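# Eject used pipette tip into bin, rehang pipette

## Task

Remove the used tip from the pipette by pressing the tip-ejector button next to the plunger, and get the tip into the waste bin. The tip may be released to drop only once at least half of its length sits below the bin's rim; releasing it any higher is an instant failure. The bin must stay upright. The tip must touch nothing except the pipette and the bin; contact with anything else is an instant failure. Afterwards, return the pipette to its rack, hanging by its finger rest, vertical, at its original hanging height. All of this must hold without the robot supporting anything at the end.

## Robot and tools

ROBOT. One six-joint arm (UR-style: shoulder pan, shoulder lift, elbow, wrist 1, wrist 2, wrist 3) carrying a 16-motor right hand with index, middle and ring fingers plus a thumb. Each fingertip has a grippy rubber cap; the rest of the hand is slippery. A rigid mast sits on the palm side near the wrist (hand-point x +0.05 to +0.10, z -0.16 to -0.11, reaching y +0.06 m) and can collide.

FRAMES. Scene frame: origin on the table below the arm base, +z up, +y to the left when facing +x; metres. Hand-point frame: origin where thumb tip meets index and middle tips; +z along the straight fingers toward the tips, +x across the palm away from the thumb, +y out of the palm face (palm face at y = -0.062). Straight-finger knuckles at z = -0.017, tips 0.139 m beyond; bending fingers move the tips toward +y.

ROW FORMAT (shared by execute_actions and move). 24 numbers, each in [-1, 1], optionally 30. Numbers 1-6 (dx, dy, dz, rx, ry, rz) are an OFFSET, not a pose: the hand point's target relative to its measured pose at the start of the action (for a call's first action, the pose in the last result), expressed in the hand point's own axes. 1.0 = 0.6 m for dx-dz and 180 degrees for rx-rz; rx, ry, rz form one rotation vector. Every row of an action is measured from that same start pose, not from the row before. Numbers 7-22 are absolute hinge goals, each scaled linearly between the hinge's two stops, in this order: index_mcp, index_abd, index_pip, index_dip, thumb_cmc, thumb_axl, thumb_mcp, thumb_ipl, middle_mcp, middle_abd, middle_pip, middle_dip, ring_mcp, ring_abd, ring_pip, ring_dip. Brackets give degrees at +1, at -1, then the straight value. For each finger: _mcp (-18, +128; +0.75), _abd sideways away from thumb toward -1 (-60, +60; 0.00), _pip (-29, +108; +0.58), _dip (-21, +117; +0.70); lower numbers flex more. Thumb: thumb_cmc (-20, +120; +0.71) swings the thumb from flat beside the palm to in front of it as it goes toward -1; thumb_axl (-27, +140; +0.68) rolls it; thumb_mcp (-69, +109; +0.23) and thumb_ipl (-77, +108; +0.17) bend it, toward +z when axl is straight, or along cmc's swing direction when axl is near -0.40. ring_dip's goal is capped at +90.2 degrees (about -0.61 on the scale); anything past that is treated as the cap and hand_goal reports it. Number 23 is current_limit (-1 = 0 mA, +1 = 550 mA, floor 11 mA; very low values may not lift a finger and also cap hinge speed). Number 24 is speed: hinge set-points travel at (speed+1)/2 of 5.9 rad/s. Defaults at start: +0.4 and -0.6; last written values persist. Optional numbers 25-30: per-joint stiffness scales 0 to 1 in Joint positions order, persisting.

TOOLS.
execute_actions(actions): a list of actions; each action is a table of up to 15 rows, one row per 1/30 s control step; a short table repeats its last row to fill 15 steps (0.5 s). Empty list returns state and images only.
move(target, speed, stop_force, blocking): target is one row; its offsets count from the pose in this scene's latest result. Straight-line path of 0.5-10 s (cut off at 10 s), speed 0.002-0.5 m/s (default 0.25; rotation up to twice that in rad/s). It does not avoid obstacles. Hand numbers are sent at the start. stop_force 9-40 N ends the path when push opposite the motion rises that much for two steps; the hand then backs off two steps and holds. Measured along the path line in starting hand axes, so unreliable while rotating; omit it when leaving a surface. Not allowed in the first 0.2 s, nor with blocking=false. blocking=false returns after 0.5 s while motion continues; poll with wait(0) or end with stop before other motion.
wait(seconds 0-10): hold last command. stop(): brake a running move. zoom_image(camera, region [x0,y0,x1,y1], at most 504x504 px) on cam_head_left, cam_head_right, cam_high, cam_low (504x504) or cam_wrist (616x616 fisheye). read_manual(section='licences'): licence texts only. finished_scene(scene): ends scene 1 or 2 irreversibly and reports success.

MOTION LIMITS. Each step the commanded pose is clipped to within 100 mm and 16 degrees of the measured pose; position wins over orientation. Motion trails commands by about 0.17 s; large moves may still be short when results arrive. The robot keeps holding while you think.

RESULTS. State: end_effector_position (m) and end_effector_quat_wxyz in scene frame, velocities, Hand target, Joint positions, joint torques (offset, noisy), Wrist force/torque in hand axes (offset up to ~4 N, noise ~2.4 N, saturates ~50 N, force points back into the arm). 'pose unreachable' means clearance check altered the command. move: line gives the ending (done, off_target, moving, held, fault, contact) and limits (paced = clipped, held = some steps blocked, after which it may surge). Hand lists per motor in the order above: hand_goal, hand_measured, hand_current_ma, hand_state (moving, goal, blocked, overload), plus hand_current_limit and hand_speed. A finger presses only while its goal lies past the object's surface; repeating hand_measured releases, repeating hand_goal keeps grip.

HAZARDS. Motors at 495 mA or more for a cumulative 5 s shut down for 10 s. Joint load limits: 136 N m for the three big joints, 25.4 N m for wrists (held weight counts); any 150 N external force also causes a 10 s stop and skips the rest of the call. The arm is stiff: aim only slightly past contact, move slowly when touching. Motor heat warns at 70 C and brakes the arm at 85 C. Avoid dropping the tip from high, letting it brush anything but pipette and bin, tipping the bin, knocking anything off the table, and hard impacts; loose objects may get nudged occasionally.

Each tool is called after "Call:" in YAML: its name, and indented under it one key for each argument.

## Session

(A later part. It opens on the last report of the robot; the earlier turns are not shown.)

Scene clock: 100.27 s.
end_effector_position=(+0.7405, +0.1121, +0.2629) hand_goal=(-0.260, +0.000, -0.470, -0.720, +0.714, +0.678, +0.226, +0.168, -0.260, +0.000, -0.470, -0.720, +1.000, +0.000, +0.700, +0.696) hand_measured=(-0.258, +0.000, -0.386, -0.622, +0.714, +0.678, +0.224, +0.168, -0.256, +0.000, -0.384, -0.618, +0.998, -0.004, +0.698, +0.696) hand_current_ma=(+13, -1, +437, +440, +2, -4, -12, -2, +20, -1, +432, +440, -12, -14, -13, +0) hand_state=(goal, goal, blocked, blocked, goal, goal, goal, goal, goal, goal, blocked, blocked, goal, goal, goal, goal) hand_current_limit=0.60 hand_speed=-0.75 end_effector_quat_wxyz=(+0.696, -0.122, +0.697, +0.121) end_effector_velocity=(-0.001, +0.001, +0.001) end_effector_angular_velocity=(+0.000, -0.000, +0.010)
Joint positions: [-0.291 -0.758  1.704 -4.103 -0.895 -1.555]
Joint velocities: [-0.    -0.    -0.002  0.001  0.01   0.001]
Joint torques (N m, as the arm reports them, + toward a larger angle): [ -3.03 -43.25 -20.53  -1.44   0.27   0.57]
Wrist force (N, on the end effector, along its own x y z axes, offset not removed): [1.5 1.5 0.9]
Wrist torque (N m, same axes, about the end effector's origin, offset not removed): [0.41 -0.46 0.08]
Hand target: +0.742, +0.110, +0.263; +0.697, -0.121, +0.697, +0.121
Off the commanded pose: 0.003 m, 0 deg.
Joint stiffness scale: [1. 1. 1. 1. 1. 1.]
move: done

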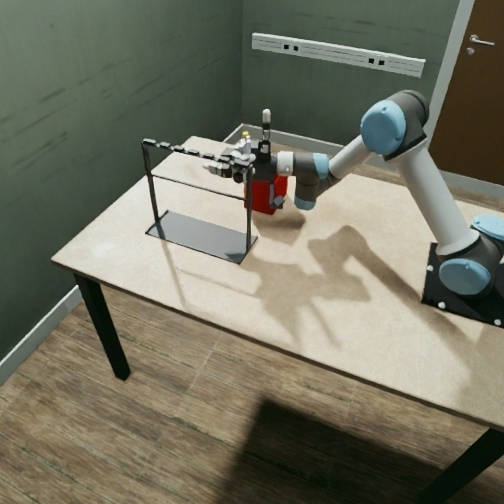

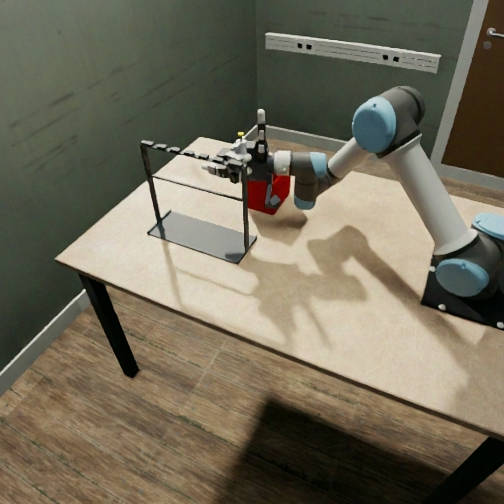

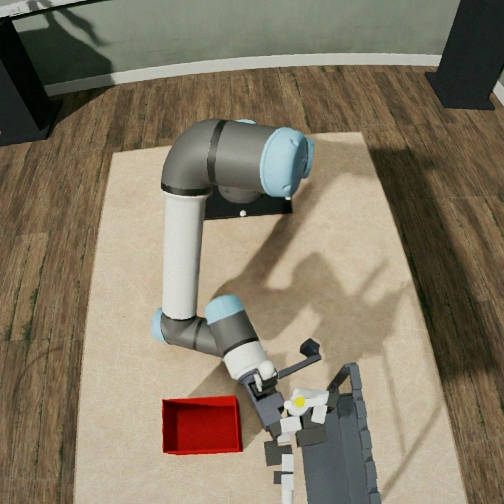

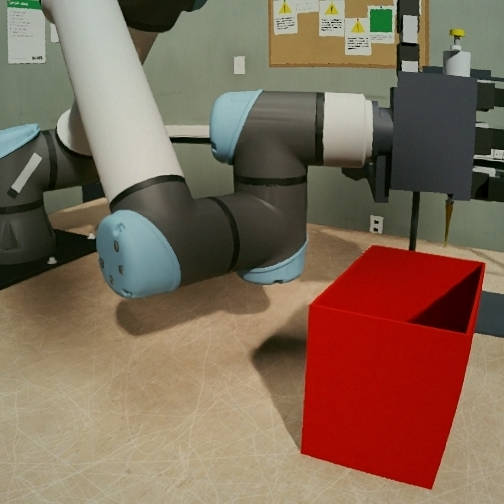

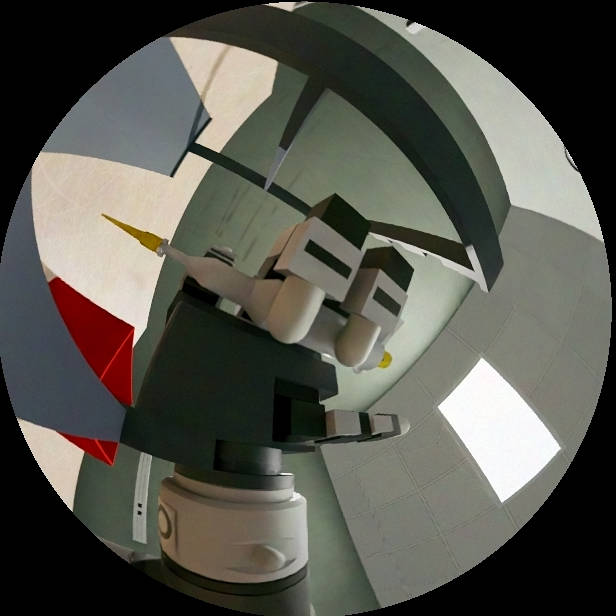

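Call:
move:
  target: [-0.12,-0.293,-0.1066,0.11,0,0, -0.26,0,-0.47,-0.72, 0.66,0.678,0.226,0.168, -0.26,0,-0.47,-0.72, 1,0,0.7,0.696, 0.6,-0.75]
  speed: 0.12

Scene clock: 118.37 s.
end_effector_position=(+0.7404, -0.0724, +0.3339) hand_goal=(-0.260, +0.000, -0.470, -0.720, +0.660, +0.678, +0.226, +0.168, -0.260, +0.000, -0.470, -0.720, +1.000, +0.000, +0.700, +0.696) hand_measured=(-0.258, +0.000, -0.386, -0.622, +0.662, +0.678, +0.224, +0.168, -0.256, +0.000, -0.384, -0.618, +0.998, -0.004, +0.698, +0.696) hand_current_ma=(+13, -1, +437, +440, +10, -4, -12, -2, +20, -1, +432, +440, -12, -14, -13, +0) hand_state=(goal, goal, blocked, blocked, goal, goal, goal, goal, goal, goal, blocked, blocked, goal, goal, goal, goal) hand_current_limit=0.60 hand_speed=-0.75 end_effector_quat_wxyz=(+0.707, -0.002, +0.708, +0.001) end_effector_velocity=(+0.001, -0.003, -0.001) end_effector_angular_velocity=(+0.004, +0.007, -0.006)
Joint positions: [-0.521 -0.918  1.767 -4.002 -1.006 -1.555]
Joint velocities: [-0.002  0.     0.001  0.007 -0.004  0.   ]
Joint torques (N m, as the arm reports them, + toward a larger angle): [ -3.84 -44.71 -17.09  -1.57  -0.66   0.2 ]
Wrist force (N, on the end effector, along its own x y z axes, offset not removed): [2.2 0.4 2.4]
Wrist torque (N m, same axes, about the end effector's origin, offset not removed): [0.10 -0.63 0.17]
Hand target: +0.740, -0.075, +0.335; +0.707, -0.000, +0.708, -0.001
Off the commanded pose: 0.003 m, 0 deg.
Joint stiffness scale: [1. 1. 1. 1. 1. 1.]
move: done

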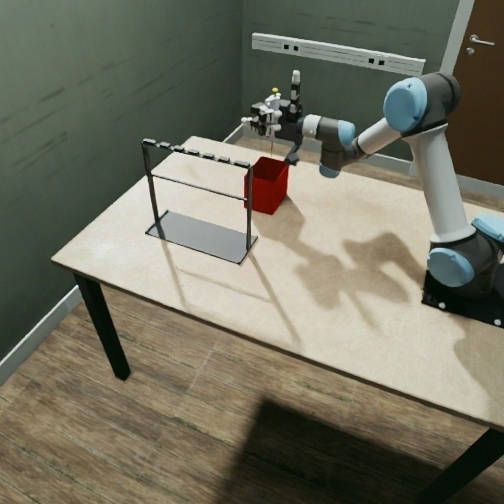

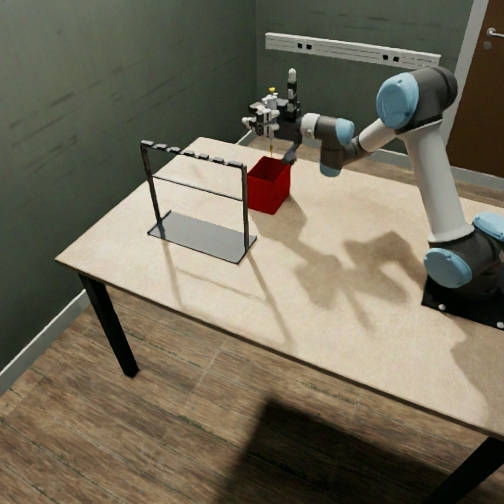

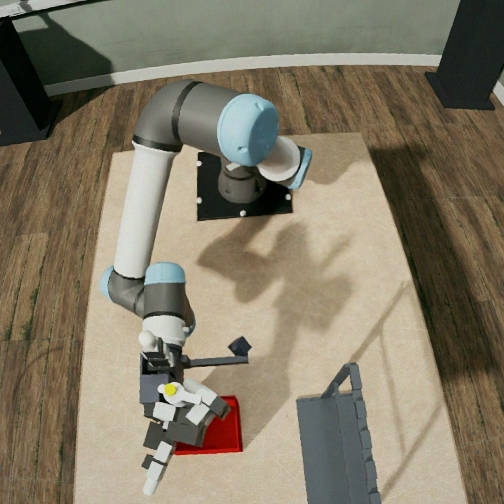

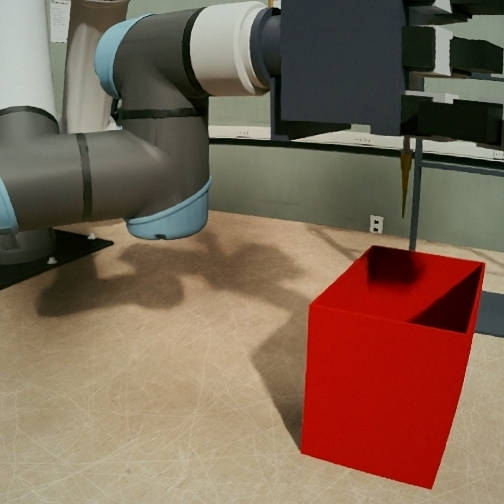

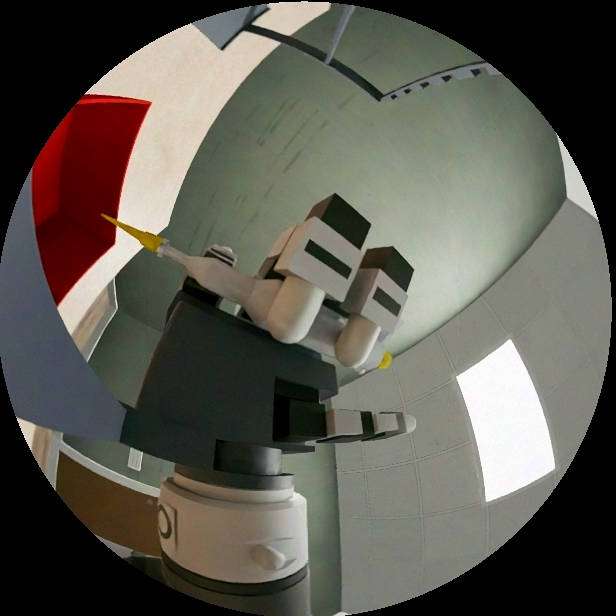

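Call:
move:
  target: [0.16,-0.003,0,0,0,0, -0.26,0,-0.47,-0.72, 0.66,0.678,0.226,-0.2, -0.26,0,-0.47,-0.72, 1,0,0.7,0.696, 0.6,-0.75]
  speed: 0.07

Call:
zoom_image:
  camera: "cam_high"
  region: [130, 340, 270, 480]

Scene clock: 129.13 s.
end_effector_position=(+0.7394, -0.0741, +0.2377) hand_goal=(-0.260, +0.000, -0.470, -0.720, +0.660, +0.678, +0.226, -0.200, -0.260, +0.000, -0.470, -0.720, +1.000, +0.000, +0.700, +0.696) hand_measured=(-0.258, +0.000, -0.386, -0.622, +0.662, +0.678, +0.224, -0.198, -0.256, +0.000, -0.384, -0.618, +0.998, -0.004, +0.698, +0.696) hand_current_ma=(+13, -1, +437, +440, +10, -4, -12, +7, +20, -1, +432, +440, -12, -14, -13, +0) hand_state=(goal, goal, blocked, blocked, goal, goal, goal, goal, goal, goal, blocked, blocked, goal, goal, goal, goal) hand_current_limit=0.60 hand_speed=-0.75 end_effector_quat_wxyz=(+0.705, -0.001, +0.709, +0.001) end_effector_velocity=(-0.000, -0.001, +0.002) end_effector_angular_velocity=(-0.008, -0.014, -0.000)
Joint positions: [-0.522 -0.734  1.766 -4.18  -1.006 -1.555]
Joint velocities: [-0.001  0.004 -0.006 -0.014  0.001  0.001]
Joint torques (N m, as the arm reports them, + toward a larger angle): [ -0.94 -41.86 -18.18  -2.45   0.62   0.29]
Wrist force (N, on the end effector, along its own x y z axes, offset not removed): [0.7 1.9 1.9]
Wrist torque (N m, same axes, about the end effector's origin, offset not removed): [0.30 -0.34 0.04]
Hand target: +0.740, -0.074, +0.238; +0.707, -0.002, +0.708, +0.001
Off the commanded pose: 0.001 m, 0 deg.
Joint stiffness scale: [1. 1. 1. 1. 1. 1.]
move: done

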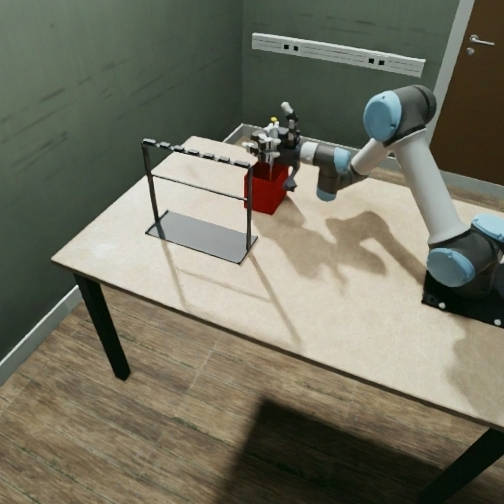

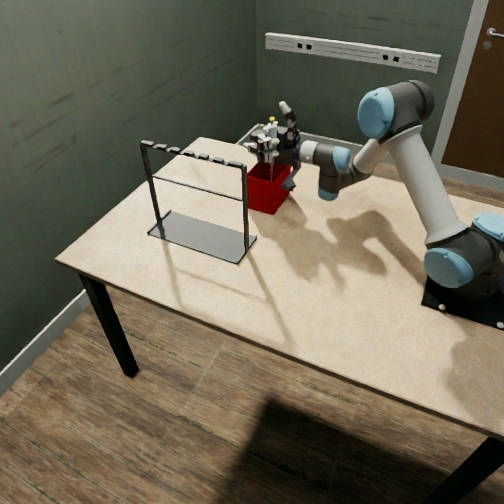

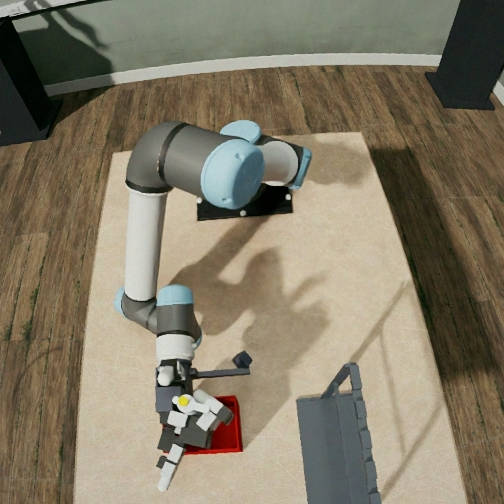

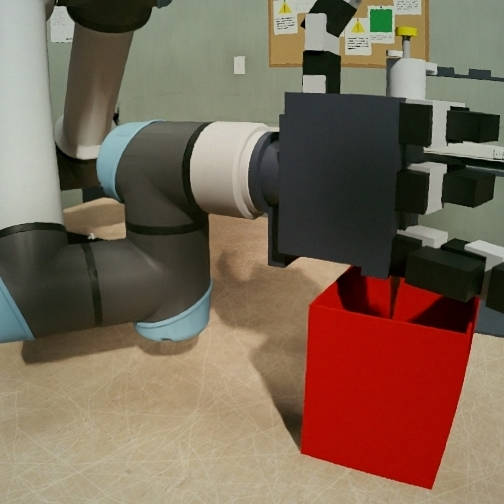

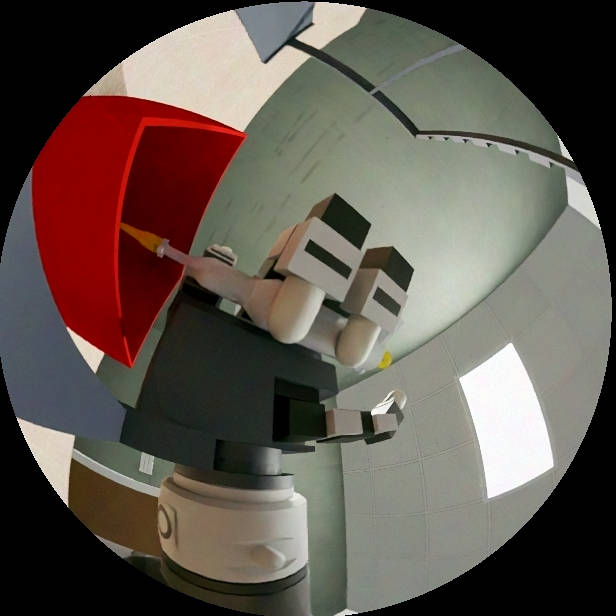

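Region (130, 340, 270, 480) of cam_high's 504x504 image, scaled by 3.600, with more detail than that image has.

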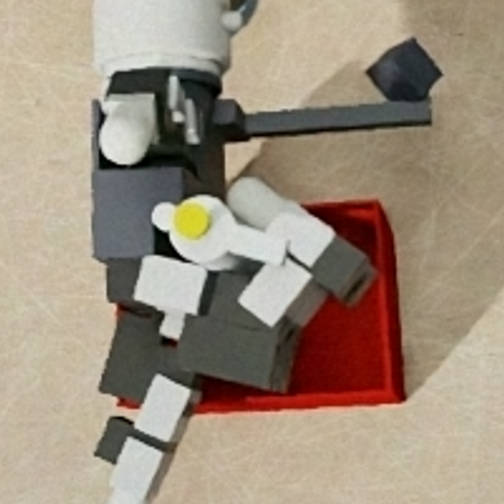

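Tip is in the bin. Bring thumb down.

Call:
execute_actions:
  actions:
    - [[0,0,0,0,0,0, -0.26,0,-0.47,-0.72, 0.66,0.678,0.05,-0.5, -0.26,0,-0.47,-0.72, 1,0,0.7,0.696, 0.78,-0.5]]
    - [[0,0,0,0,0,0, -0.26,0,-0.47,-0.72, 0.645,0.678,-0.06,-0.5, -0.26,0,-0.47,-0.72, 1,0,0.7,0.696, 0.78,-0.5]]

Call:
zoom_image:
  camera: "cam_high"
  region: [130, 340, 270, 480]

Call:
zoom_image:
  camera: "cam_low"
  region: [280, 0, 480, 120]

Scene clock: 136.30 s.
end_effector_position=(+0.7395, -0.0741, +0.2375) hand_goal=(-0.260, +0.000, -0.470, -0.720, +0.646, +0.678, -0.060, -0.500, -0.260, +0.000, -0.470, -0.720, +1.000, +0.000, +0.700, +0.696) hand_measured=(-0.258, +0.000, -0.386, -0.622, +0.648, +0.678, -0.062, -0.500, -0.256, +0.000, -0.384, -0.618, +0.998, -0.004, +0.698, +0.696) hand_current_ma=(+13, -1, +437, +490, +12, -4, -9, +2, +20, -1, +432, +490, -12, -14, -13, +0) hand_state=(goal, goal, blocked, blocked, goal, goal, goal, goal, goal, goal, blocked, blocked, goal, goal, goal, goal) hand_current_limit=0.78 hand_speed=-0.50 end_effector_quat_wxyz=(+0.705, -0.001, +0.709, +0.001) end_effector_velocity=(-0.000, +0.000, -0.001) end_effector_angular_velocity=(-0.000, +0.001, +0.001)
Joint positions: [-0.522 -0.733  1.766 -4.181 -1.006 -1.555]
Joint velocities: [ 0.     0.001  0.001  0.     0.    -0.001]
Joint torques (N m, as the arm reports them, + toward a larger angle): [ -1.45 -45.11 -15.97  -2.06  -0.26   0.3 ]
Wrist force (N, on the end effector, along its own x y z axes, offset not removed): [1.8 1.0 0.5]
Wrist torque (N m, same axes, about the end effector's origin, offset not removed): [0.32 -0.49 0.15]
Hand target: +0.739, -0.074, +0.237; +0.705, -0.001, +0.709, +0.001
Off the commanded pose: 0.000 m, 0 deg.
Joint stiffness scale: [1. 1. 1. 1. 1. 1.]

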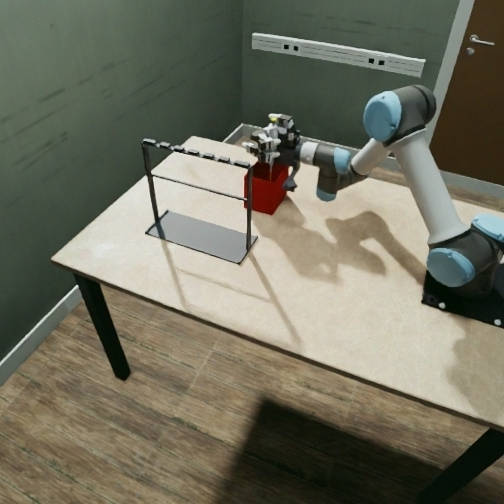

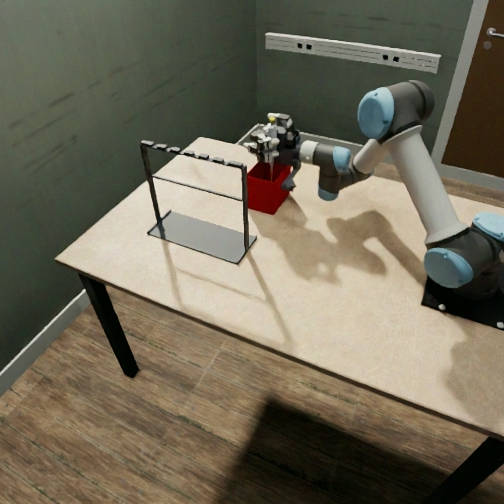

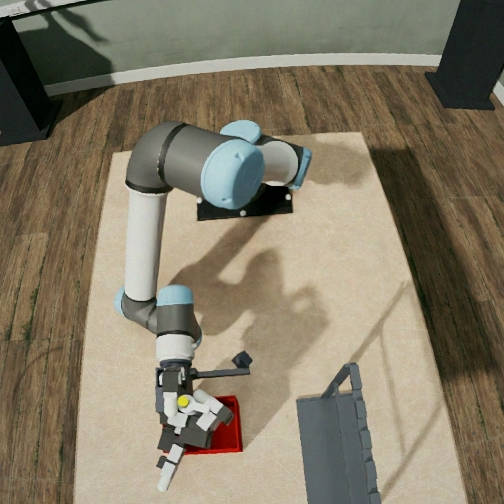

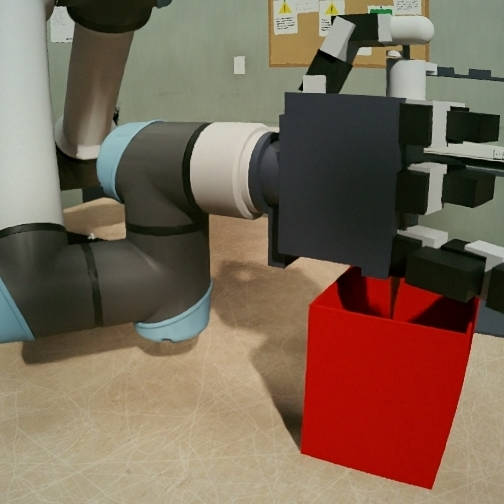

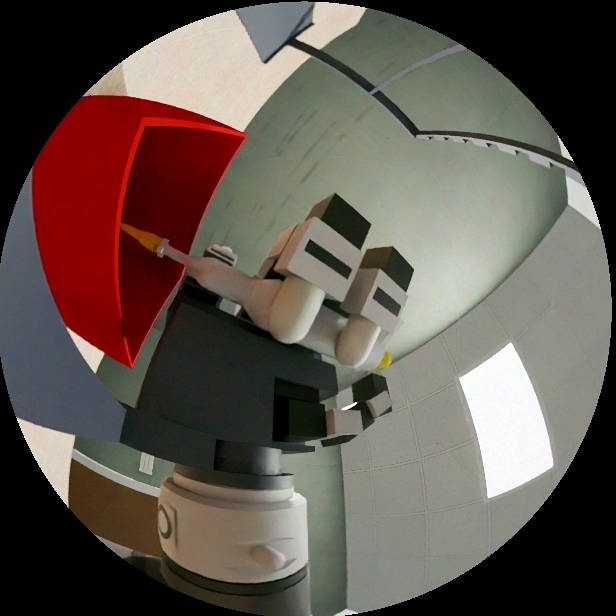

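Region (130, 340, 270, 480) of cam_high's 504x504 image, scaled by 3.600, with more detail than that image has.

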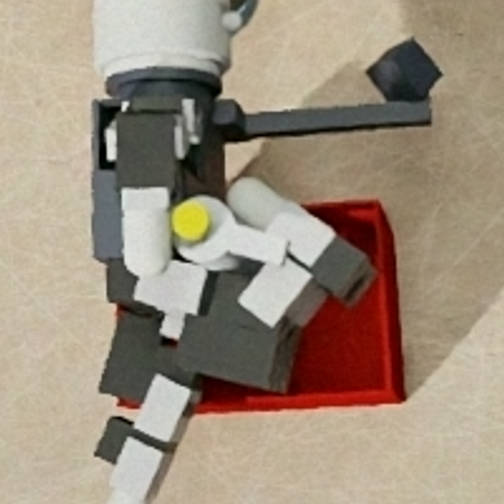

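Region (280, 0, 480, 120) of cam_low's 504x504 image, scaled by 2.520, with more detail than that image has; it fills the top 302 rows of this view, and the rest is white.

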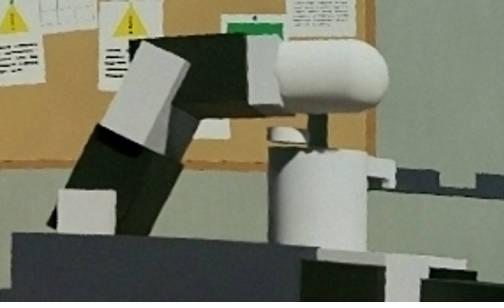

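Call:
execute_actions:
  actions:
    - [[0,0,0,0,0,0, -0.26,0,-0.47,-0.72, 0.645,0.678,-0.12,-0.9, -0.26,0,-0.47,-0.72, 1,0,0.7,0.696, 1,1]]
    - [[0,0,0,0,0,0, -0.26,0,-0.47,-0.72, 0.645,0.678,-0.2,-0.9, -0.26,0,-0.47,-0.72, 1,0,0.7,0.696, 1,1],[0,0,0,0,0,0, -0.26,0,-0.47,-0.72, 0.645,0.678,-0.2,-0.9, -0.26,0,-0.47,-0.72, 1,0,0.7,0.696, 1,1],[0,0,0,0,0,0, -0.26,0,-0.47,-0.72, 0.645,0.678,-0.2,-0.9, -0.26,0,-0.47,-0.72, 1,0,0.7,0.696, 1,1],[0,0,0,0,0,0, -0.26,0,-0.47,-0.72, 0.645,0.678,-0.2,-0.9, -0.26,0,-0.47,-0.72, 1,0,0.7,0.696, 1,1],[0,0,0,0,0,0, -0.26,0,-0.47,-0.72, 0.645,0.678,-0.2,-0.9, -0.26,0,-0.47,-0.72, 1,0,0.7,0.696, 1,1],[0,0,0,0,0,0, -0.26,0,-0.47,-0.72, 0.645,0.678,-0.2,-0.9, -0.26,0,-0.47,-0.72, 1,0,0.7,0.696, 1,1],[0,0,0,0,0,0, -0.26,0,-0.47,-0.72, 0.645,0.678,-0.2,-0.9, -0.26,0,-0.47,-0.72, 1,0,0.7,0.696, 1,1],[0,0,0,0,0,0, -0.26,0,-0.47,-0.72, 0.645,0.678,-0.2,-0.9, -0.26,0,-0.47,-0.72, 1,0,0.7,0.696, 1,1],[0,0,0,0,0,0, -0.26,0,-0.47,-0.72, 0.645,0.678,-0.2,-0.9, -0.26,0,-0.47,-0.72, 1,0,0.7,0.696, 1,1],[0,0,0,0,0,0, -0.26,0,-0.47,-0.72, 0.645,0.678,-0.2,-0.9, -0.26,0,-0.47,-0.72, 1,0,0.7,0.696, 1,1],[0,0,0,0,0,0, -0.26,0,-0.47,-0.72, 0.645,0.678,-0.2,-0.9, -0.26,0,-0.47,-0.72, 1,0,0.7,0.696, 1,1],[0,0,0,0,0,0, -0.26,0,-0.47,-0.72, 0.645,0.678,-0.2,-0.9, -0.26,0,-0.47,-0.72, 1,0,0.7,0.696, 1,1],[0,0,0,0,0,0, -0.26,0,-0.47,-0.72, 0.645,0.678,-0.2,-0.9, -0.26,0,-0.47,-0.72, 1,0,0.7,0.696, 1,1],[0,0,0,0,0,0, -0.26,0,-0.47,-0.72, 0.645,0.678,-0.2,-0.9, -0.26,0,-0.47,-0.72, 1,0,0.7,0.696, 0.78,1]]

Call:
zoom_image:
  camera: "cam_low"
  region: [280, 0, 480, 120]

Scene clock: 159.70 s.
end_effector_position=(+0.7395, -0.0741, +0.2375) hand_goal=(-0.260, +0.000, -0.470, -0.720, +0.646, +0.678, -0.200, -0.900, -0.260, +0.000, -0.470, -0.720, +1.000, +0.000, +0.700, +0.696) hand_measured=(-0.256, +0.000, -0.400, -0.648, +0.678, +0.716, -0.128, -0.832, -0.248, +0.000, -0.404, -0.648, +0.998, -0.004, +0.698, +0.696) hand_current_ma=(+21, +2, +368, +362, +177, +235, +486, +472, +65, +2, +336, +363, -12, -14, -13, +0) hand_state=(goal, goal, blocked, blocked, blocked, blocked, blocked, blocked, goal, goal, blocked, blocked, goal, goal, goal, goal) hand_current_limit=0.78 hand_speed=1.00 end_effector_quat_wxyz=(+0.705, -0.001, +0.709, +0.001) end_effector_velocity=(+0.000, +0.001, -0.000) end_effector_angular_velocity=(-0.000, +0.000, +0.001)
Joint positions: [-0.522 -0.733  1.766 -4.181 -1.006 -1.555]
Joint velocities: [ 0.001  0.    -0.     0.    -0.    -0.   ]
Joint torques (N m, as the arm reports them, + toward a larger angle): [ -1.01 -44.04 -14.77  -1.93  -0.19   0.32]
Wrist force (N, on the end effector, along its own x y z axes, offset not removed): [1.2 1.8 1.9]
Wrist torque (N m, same axes, about the end effector's origin, offset not removed): [0.35 -0.41 0.14]
Hand target: +0.739, -0.074, +0.237; +0.705, -0.001, +0.709, +0.001
Off the commanded pose: 0.000 m, 0 deg.
Joint stiffness scale: [1. 1. 1. 1. 1. 1.]

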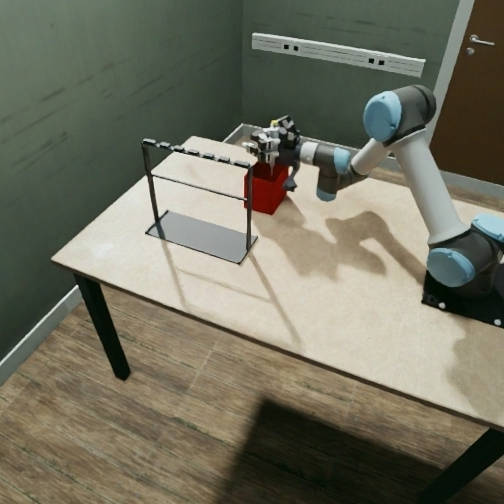

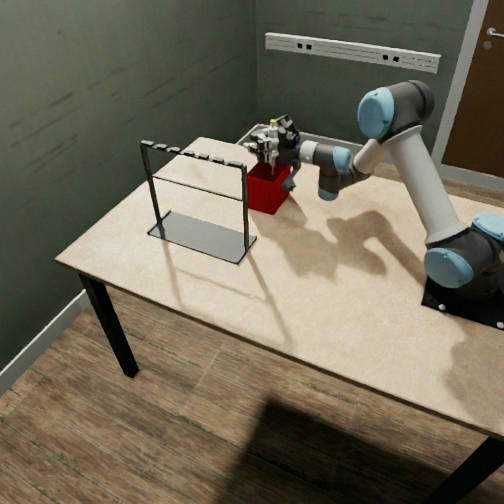

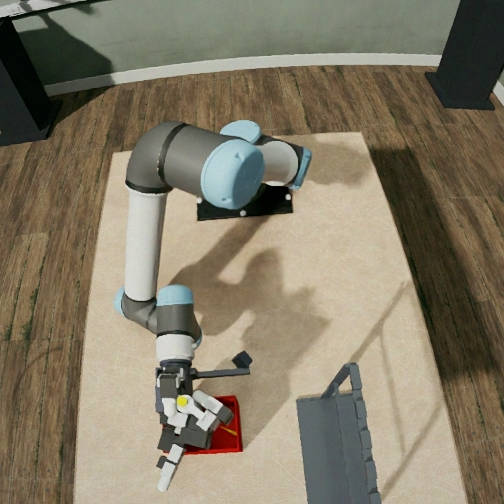

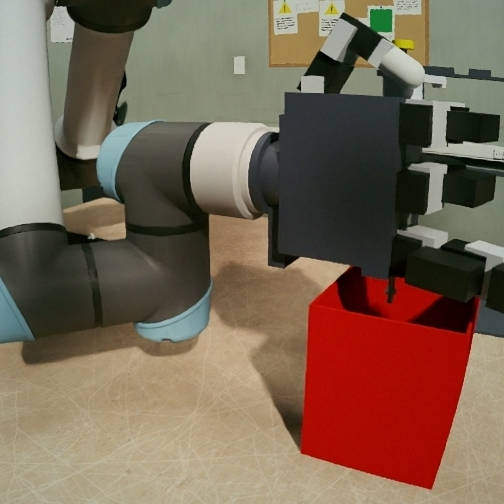

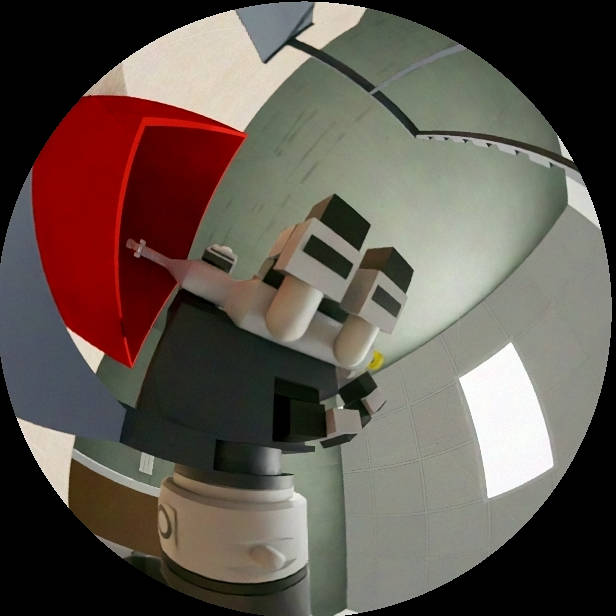

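Region (280, 0, 480, 120) of cam_low's 504x504 image, scaled by 2.520, with more detail than that image has; it fills the top 302 rows of this view, and the rest is white.

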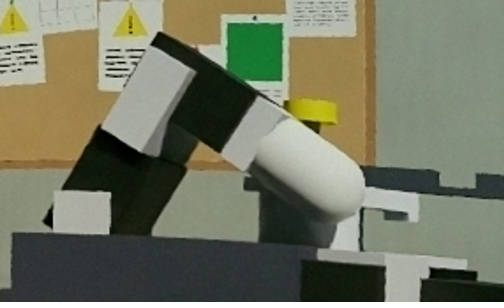

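Tip ejected, but the pipette slid. Release the thumb immediately.

Call:
execute_actions:
  actions:
    - [[0,0,0,0,0,0, -0.26,0,-0.47,-0.72, 0.76,0.678,-0.06,-0.6, -0.26,0,-0.47,-0.72, 1,0,0.7,0.696, 0.6,-0.3]]
    - [[0,0,0,0,0,0, -0.26,0,-0.47,-0.72, 0.76,0.678,0.226,0.168, -0.26,0,-0.47,-0.72, 1,0,0.7,0.696, 0.6,-0.3]]

Call:
zoom_image:
  camera: "cam_low"
  region: [280, 0, 480, 120]

Call:
zoom_image:
  camera: "cam_high"
  region: [130, 340, 270, 480]

Scene clock: 167.17 s.
end_effector_position=(+0.7395, -0.0741, +0.2375) hand_goal=(-0.260, +0.000, -0.470, -0.720, +0.760, +0.678, +0.226, +0.168, -0.260, +0.000, -0.470, -0.720, +1.000, +0.000, +0.700, +0.696) hand_measured=(-0.254, +0.000, -0.400, -0.650, +0.758, +0.680, +0.222, -0.196, -0.248, +0.000, -0.404, -0.648, +0.998, -0.004, +0.698, +0.696) hand_current_ma=(+36, +2, +362, +357, -8, +17, -28, -80, +65, +2, +336, +362, -12, -14, -13, +0) hand_state=(goal, goal, blocked, blocked, goal, goal, goal, moving, goal, goal, blocked, blocked, goal, goal, goal, goal) hand_current_limit=0.60 hand_speed=-0.30 end_effector_quat_wxyz=(+0.705, -0.001, +0.709, +0.001) end_effector_velocity=(-0.000, +0.000, -0.001) end_effector_angular_velocity=(-0.001, +0.001, +0.000)
Joint positions: [-0.522 -0.733  1.766 -4.181 -1.006 -1.555]
Joint velocities: [ 0.     0.     0.001  0.     0.    -0.001]
Joint torques (N m, as the arm reports them, + toward a larger angle): [ -0.3  -44.85 -13.43  -1.79  -0.08   0.25]
Wrist force (N, on the end effector, along its own x y z axes, offset not removed): [0.4 1.2 0.5]
Wrist torque (N m, same axes, about the end effector's origin, offset not removed): [0.29 -0.22 -0.01]
Hand target: +0.739, -0.074, +0.237; +0.705, -0.001, +0.709, +0.001
Off the commanded pose: 0.000 m, 0 deg.
Joint stiffness scale: [1. 1. 1. 1. 1. 1.]

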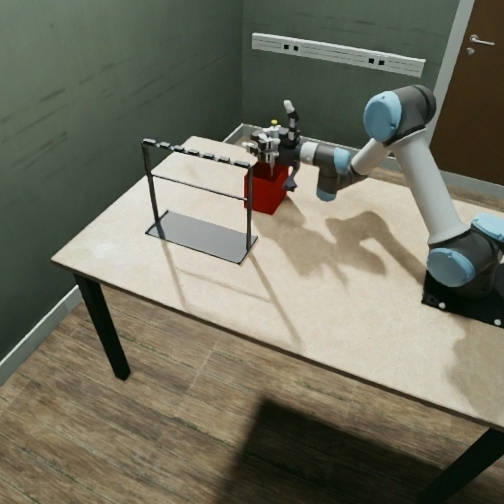

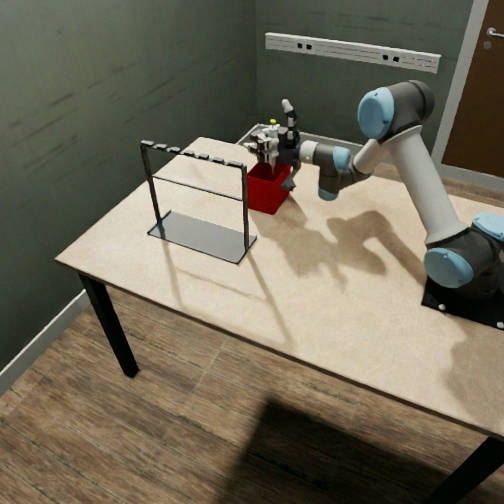

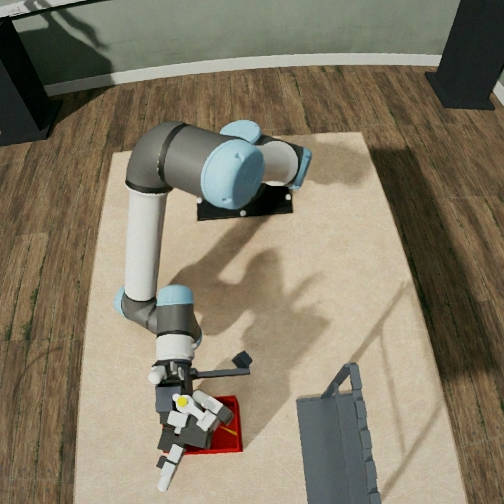

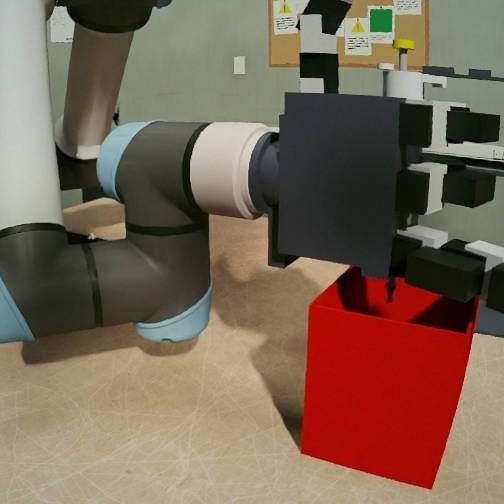

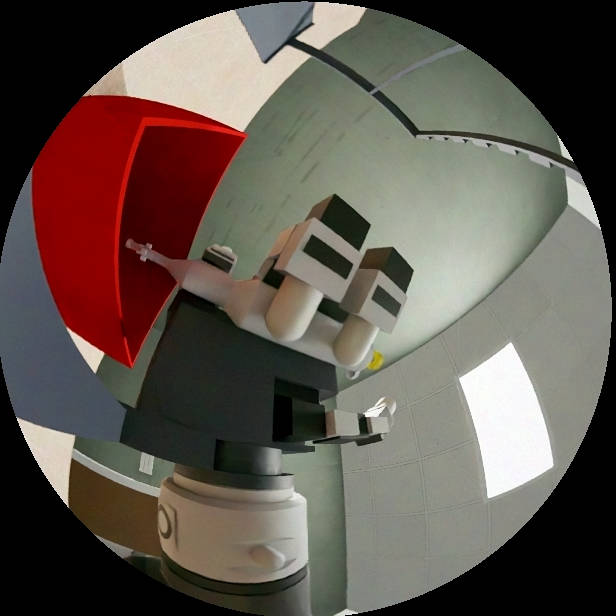

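Region (280, 0, 480, 120) of cam_low's 504x504 image, scaled by 2.520, with more detail than that image has; it fills the top 302 rows of this view, and the rest is white.

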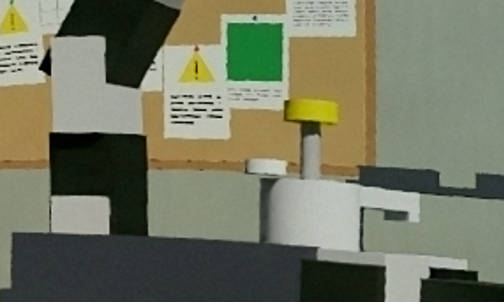

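Region (130, 340, 270, 480) of cam_high's 504x504 image, scaled by 3.600, with more detail than that image has.

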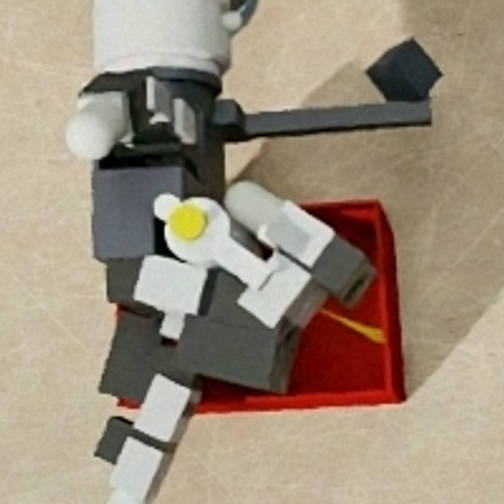

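Call:
move:
  target: [-0.06,0,0,0,0,0, -0.26,0,-0.49,-0.74, 0.76,0.678,0.226,0.168, -0.26,0,-0.49,-0.74, 1,0,1,1, 0.6,-0.5]
  speed: 0.07

Scene clock: 288.13 s.
end_effector_position=(+0.7406, -0.0741, +0.2737) hand_goal=(-0.260, +0.000, -0.490, -0.740, +0.760, +0.678, +0.226, +0.168, -0.260, +0.000, -0.490, -0.740, +1.000, +0.000, +1.000, +1.000) hand_measured=(-0.252, +0.000, -0.404, -0.650, +0.758, +0.680, +0.224, +0.166, -0.248, +0.000, -0.404, -0.650, +0.998, -0.004, +0.998, +0.998) hand_current_ma=(+40, +2, +440, +440, -8, +16, -14, -15, +65, +2, +433, +440, -10, -14, -14, -14) hand_state=(goal, goal, blocked, blocked, goal, goal, goal, goal, goal, goal, blocked, blocked, goal, goal, goal, goal) hand_current_limit=0.60 hand_speed=-0.50 end_effector_quat_wxyz=(+0.707, -0.002, +0.707, +0.000) end_effector_velocity=(+0.001, -0.002, -0.002) end_effector_angular_velocity=(+0.009, +0.014, -0.001)
Joint positions: [-0.522 -0.803  1.769 -4.119 -1.006 -1.555]
Joint velocities: [-0.001 -0.002  0.003  0.016  0.    -0.   ]
Joint torques (N m, as the arm reports them, + toward a larger angle): [ -0.63 -45.51 -12.43  -1.4    0.39   0.19]
Wrist force (N, on the end effector, along its own x y z axes, offset not removed): [2.6 1.5 1.5]
Wrist torque (N m, same axes, about the end effector's origin, offset not removed): [0.23 -0.61 0.26]
Hand target: +0.740, -0.074, +0.273; +0.705, -0.001, +0.709, +0.001
Off the commanded pose: 0.001 m, 0 deg.
Joint stiffness scale: [1. 1. 1. 1. 1. 1.]
move: done

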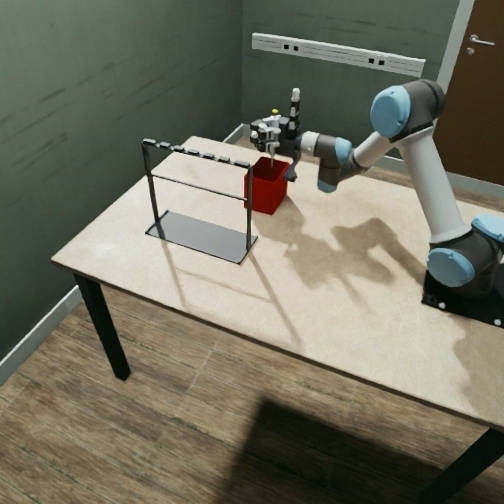

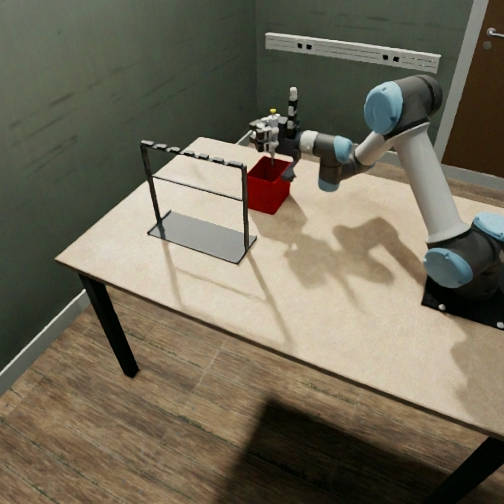

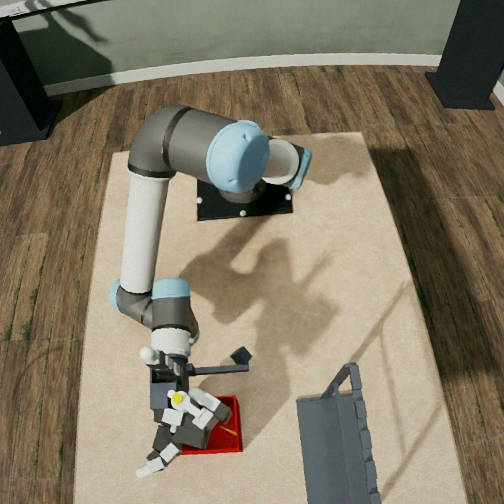

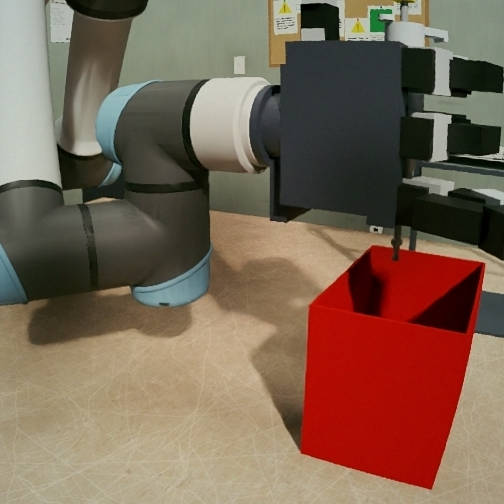

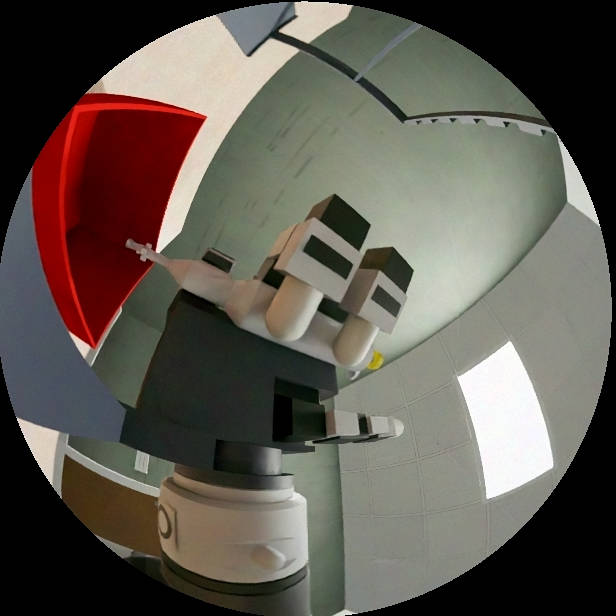

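Call:
execute_actions:
  actions:
    - [[0,0,0,0,0,0, -0.26,0,-0.6,-0.68, 0.76,0.678,0.226,0.168, -0.26,0,-0.6,-0.68, 1,0,1,1, 0.7,-0.9]]
    - [[0,0,0,0,0,0, -0.26,0,-0.6,-0.63, 0.76,0.678,0.226,0.168, -0.26,0,-0.6,-0.63, 1,0,1,1, 0.7,-0.95]]
    - [[0,0,0,0,0,0, -0.26,0,-0.6,-0.63, 0.76,0.678,0.226,0.168, -0.26,0,-0.6,-0.63, 1,0,1,1, 0.7,-0.95]]

Call:
zoom_image:
  camera: "cam_high"
  region: [130, 340, 270, 480]

Scene clock: 344.33 s.
end_effector_position=(+0.7406, -0.0741, +0.2740) hand_goal=(-0.260, +0.000, -0.600, -0.630, +0.760, +0.678, +0.226, +0.168, -0.260, +0.000, -0.600, -0.630, +1.000, +0.000, +1.000, +1.000) hand_measured=(-0.234, +0.000, -0.452, -0.604, +0.758, +0.680, +0.224, +0.166, -0.232, +0.000, -0.448, -0.608, +0.998, -0.004, +0.998, +0.998) hand_current_ma=(+138, +2, +467, +130, -7, +16, -14, -15, +145, +2, +467, +115, -10, -14, -14, -14) hand_state=(blocked, goal, blocked, blocked, goal, goal, goal, goal, blocked, goal, blocked, blocked, goal, goal, goal, goal) hand_current_limit=0.70 hand_speed=-0.95 end_effector_quat_wxyz=(+0.707, -0.002, +0.707, +0.000) end_effector_velocity=(-0.000, +0.000, -0.001) end_effector_angular_velocity=(-0.000, +0.001, +0.000)
Joint positions: [-0.522 -0.803  1.769 -4.118 -1.006 -1.555]
Joint velocities: [-0.     0.     0.001 -0.     0.    -0.001]
Joint torques (N m, as the arm reports them, + toward a larger angle): [ -1.71 -42.96 -15.84  -2.08  -0.23   0.51]
Wrist force (N, on the end effector, along its own x y z axes, offset not removed): [1.8 0.7 0.7]
Wrist torque (N m, same axes, about the end effector's origin, offset not removed): [0.23 -0.57 0.09]
Hand target: +0.741, -0.074, +0.274; +0.707, -0.002, +0.707, +0.000
Off the commanded pose: 0.000 m, 0 deg.
Joint stiffness scale: [1. 1. 1. 1. 1. 1.]

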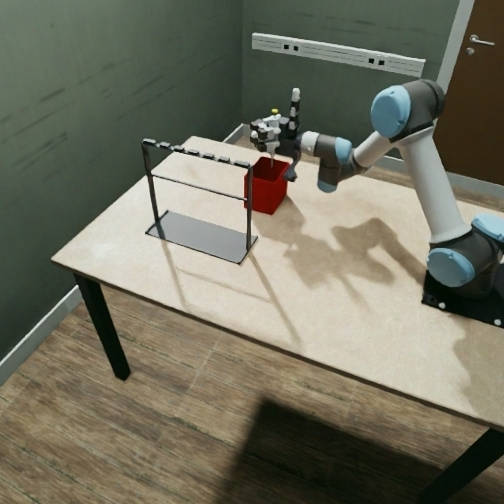

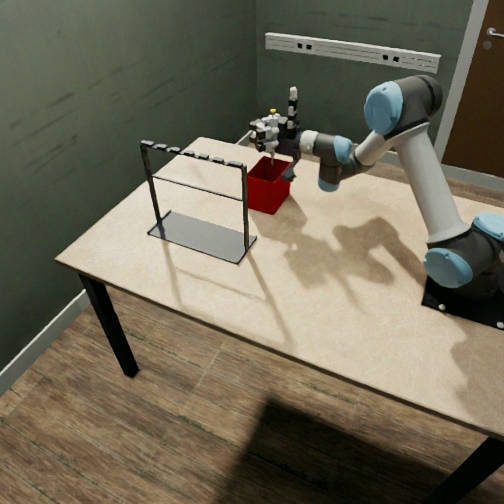

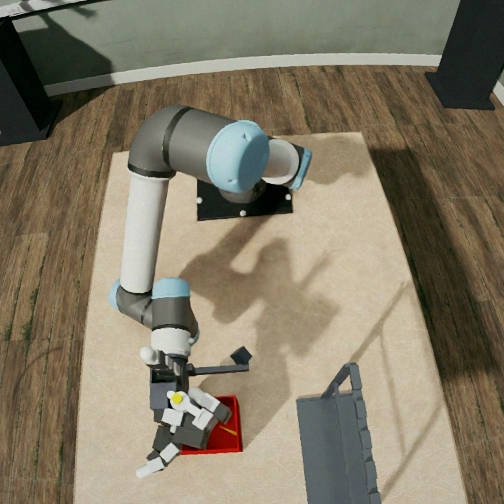

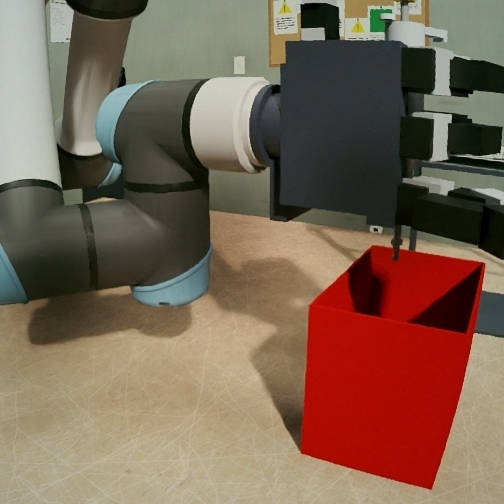

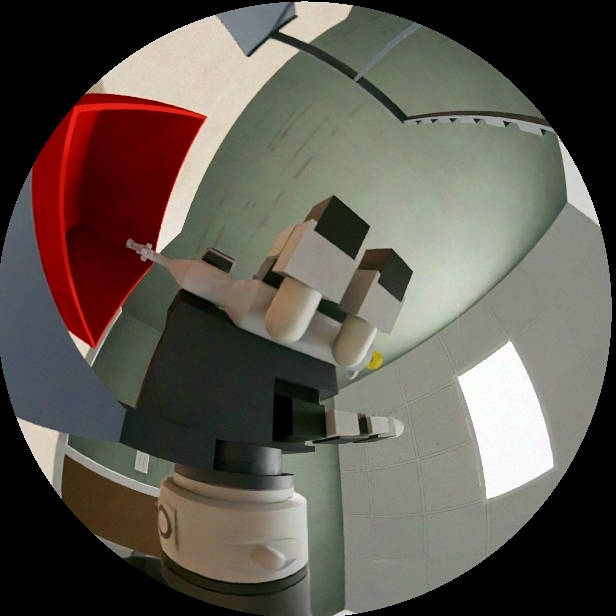

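Region (130, 340, 270, 480) of cam_high's 504x504 image, scaled by 3.600, with more detail than that image has.

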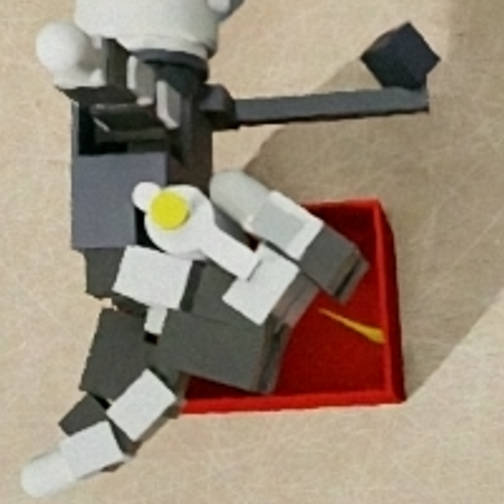

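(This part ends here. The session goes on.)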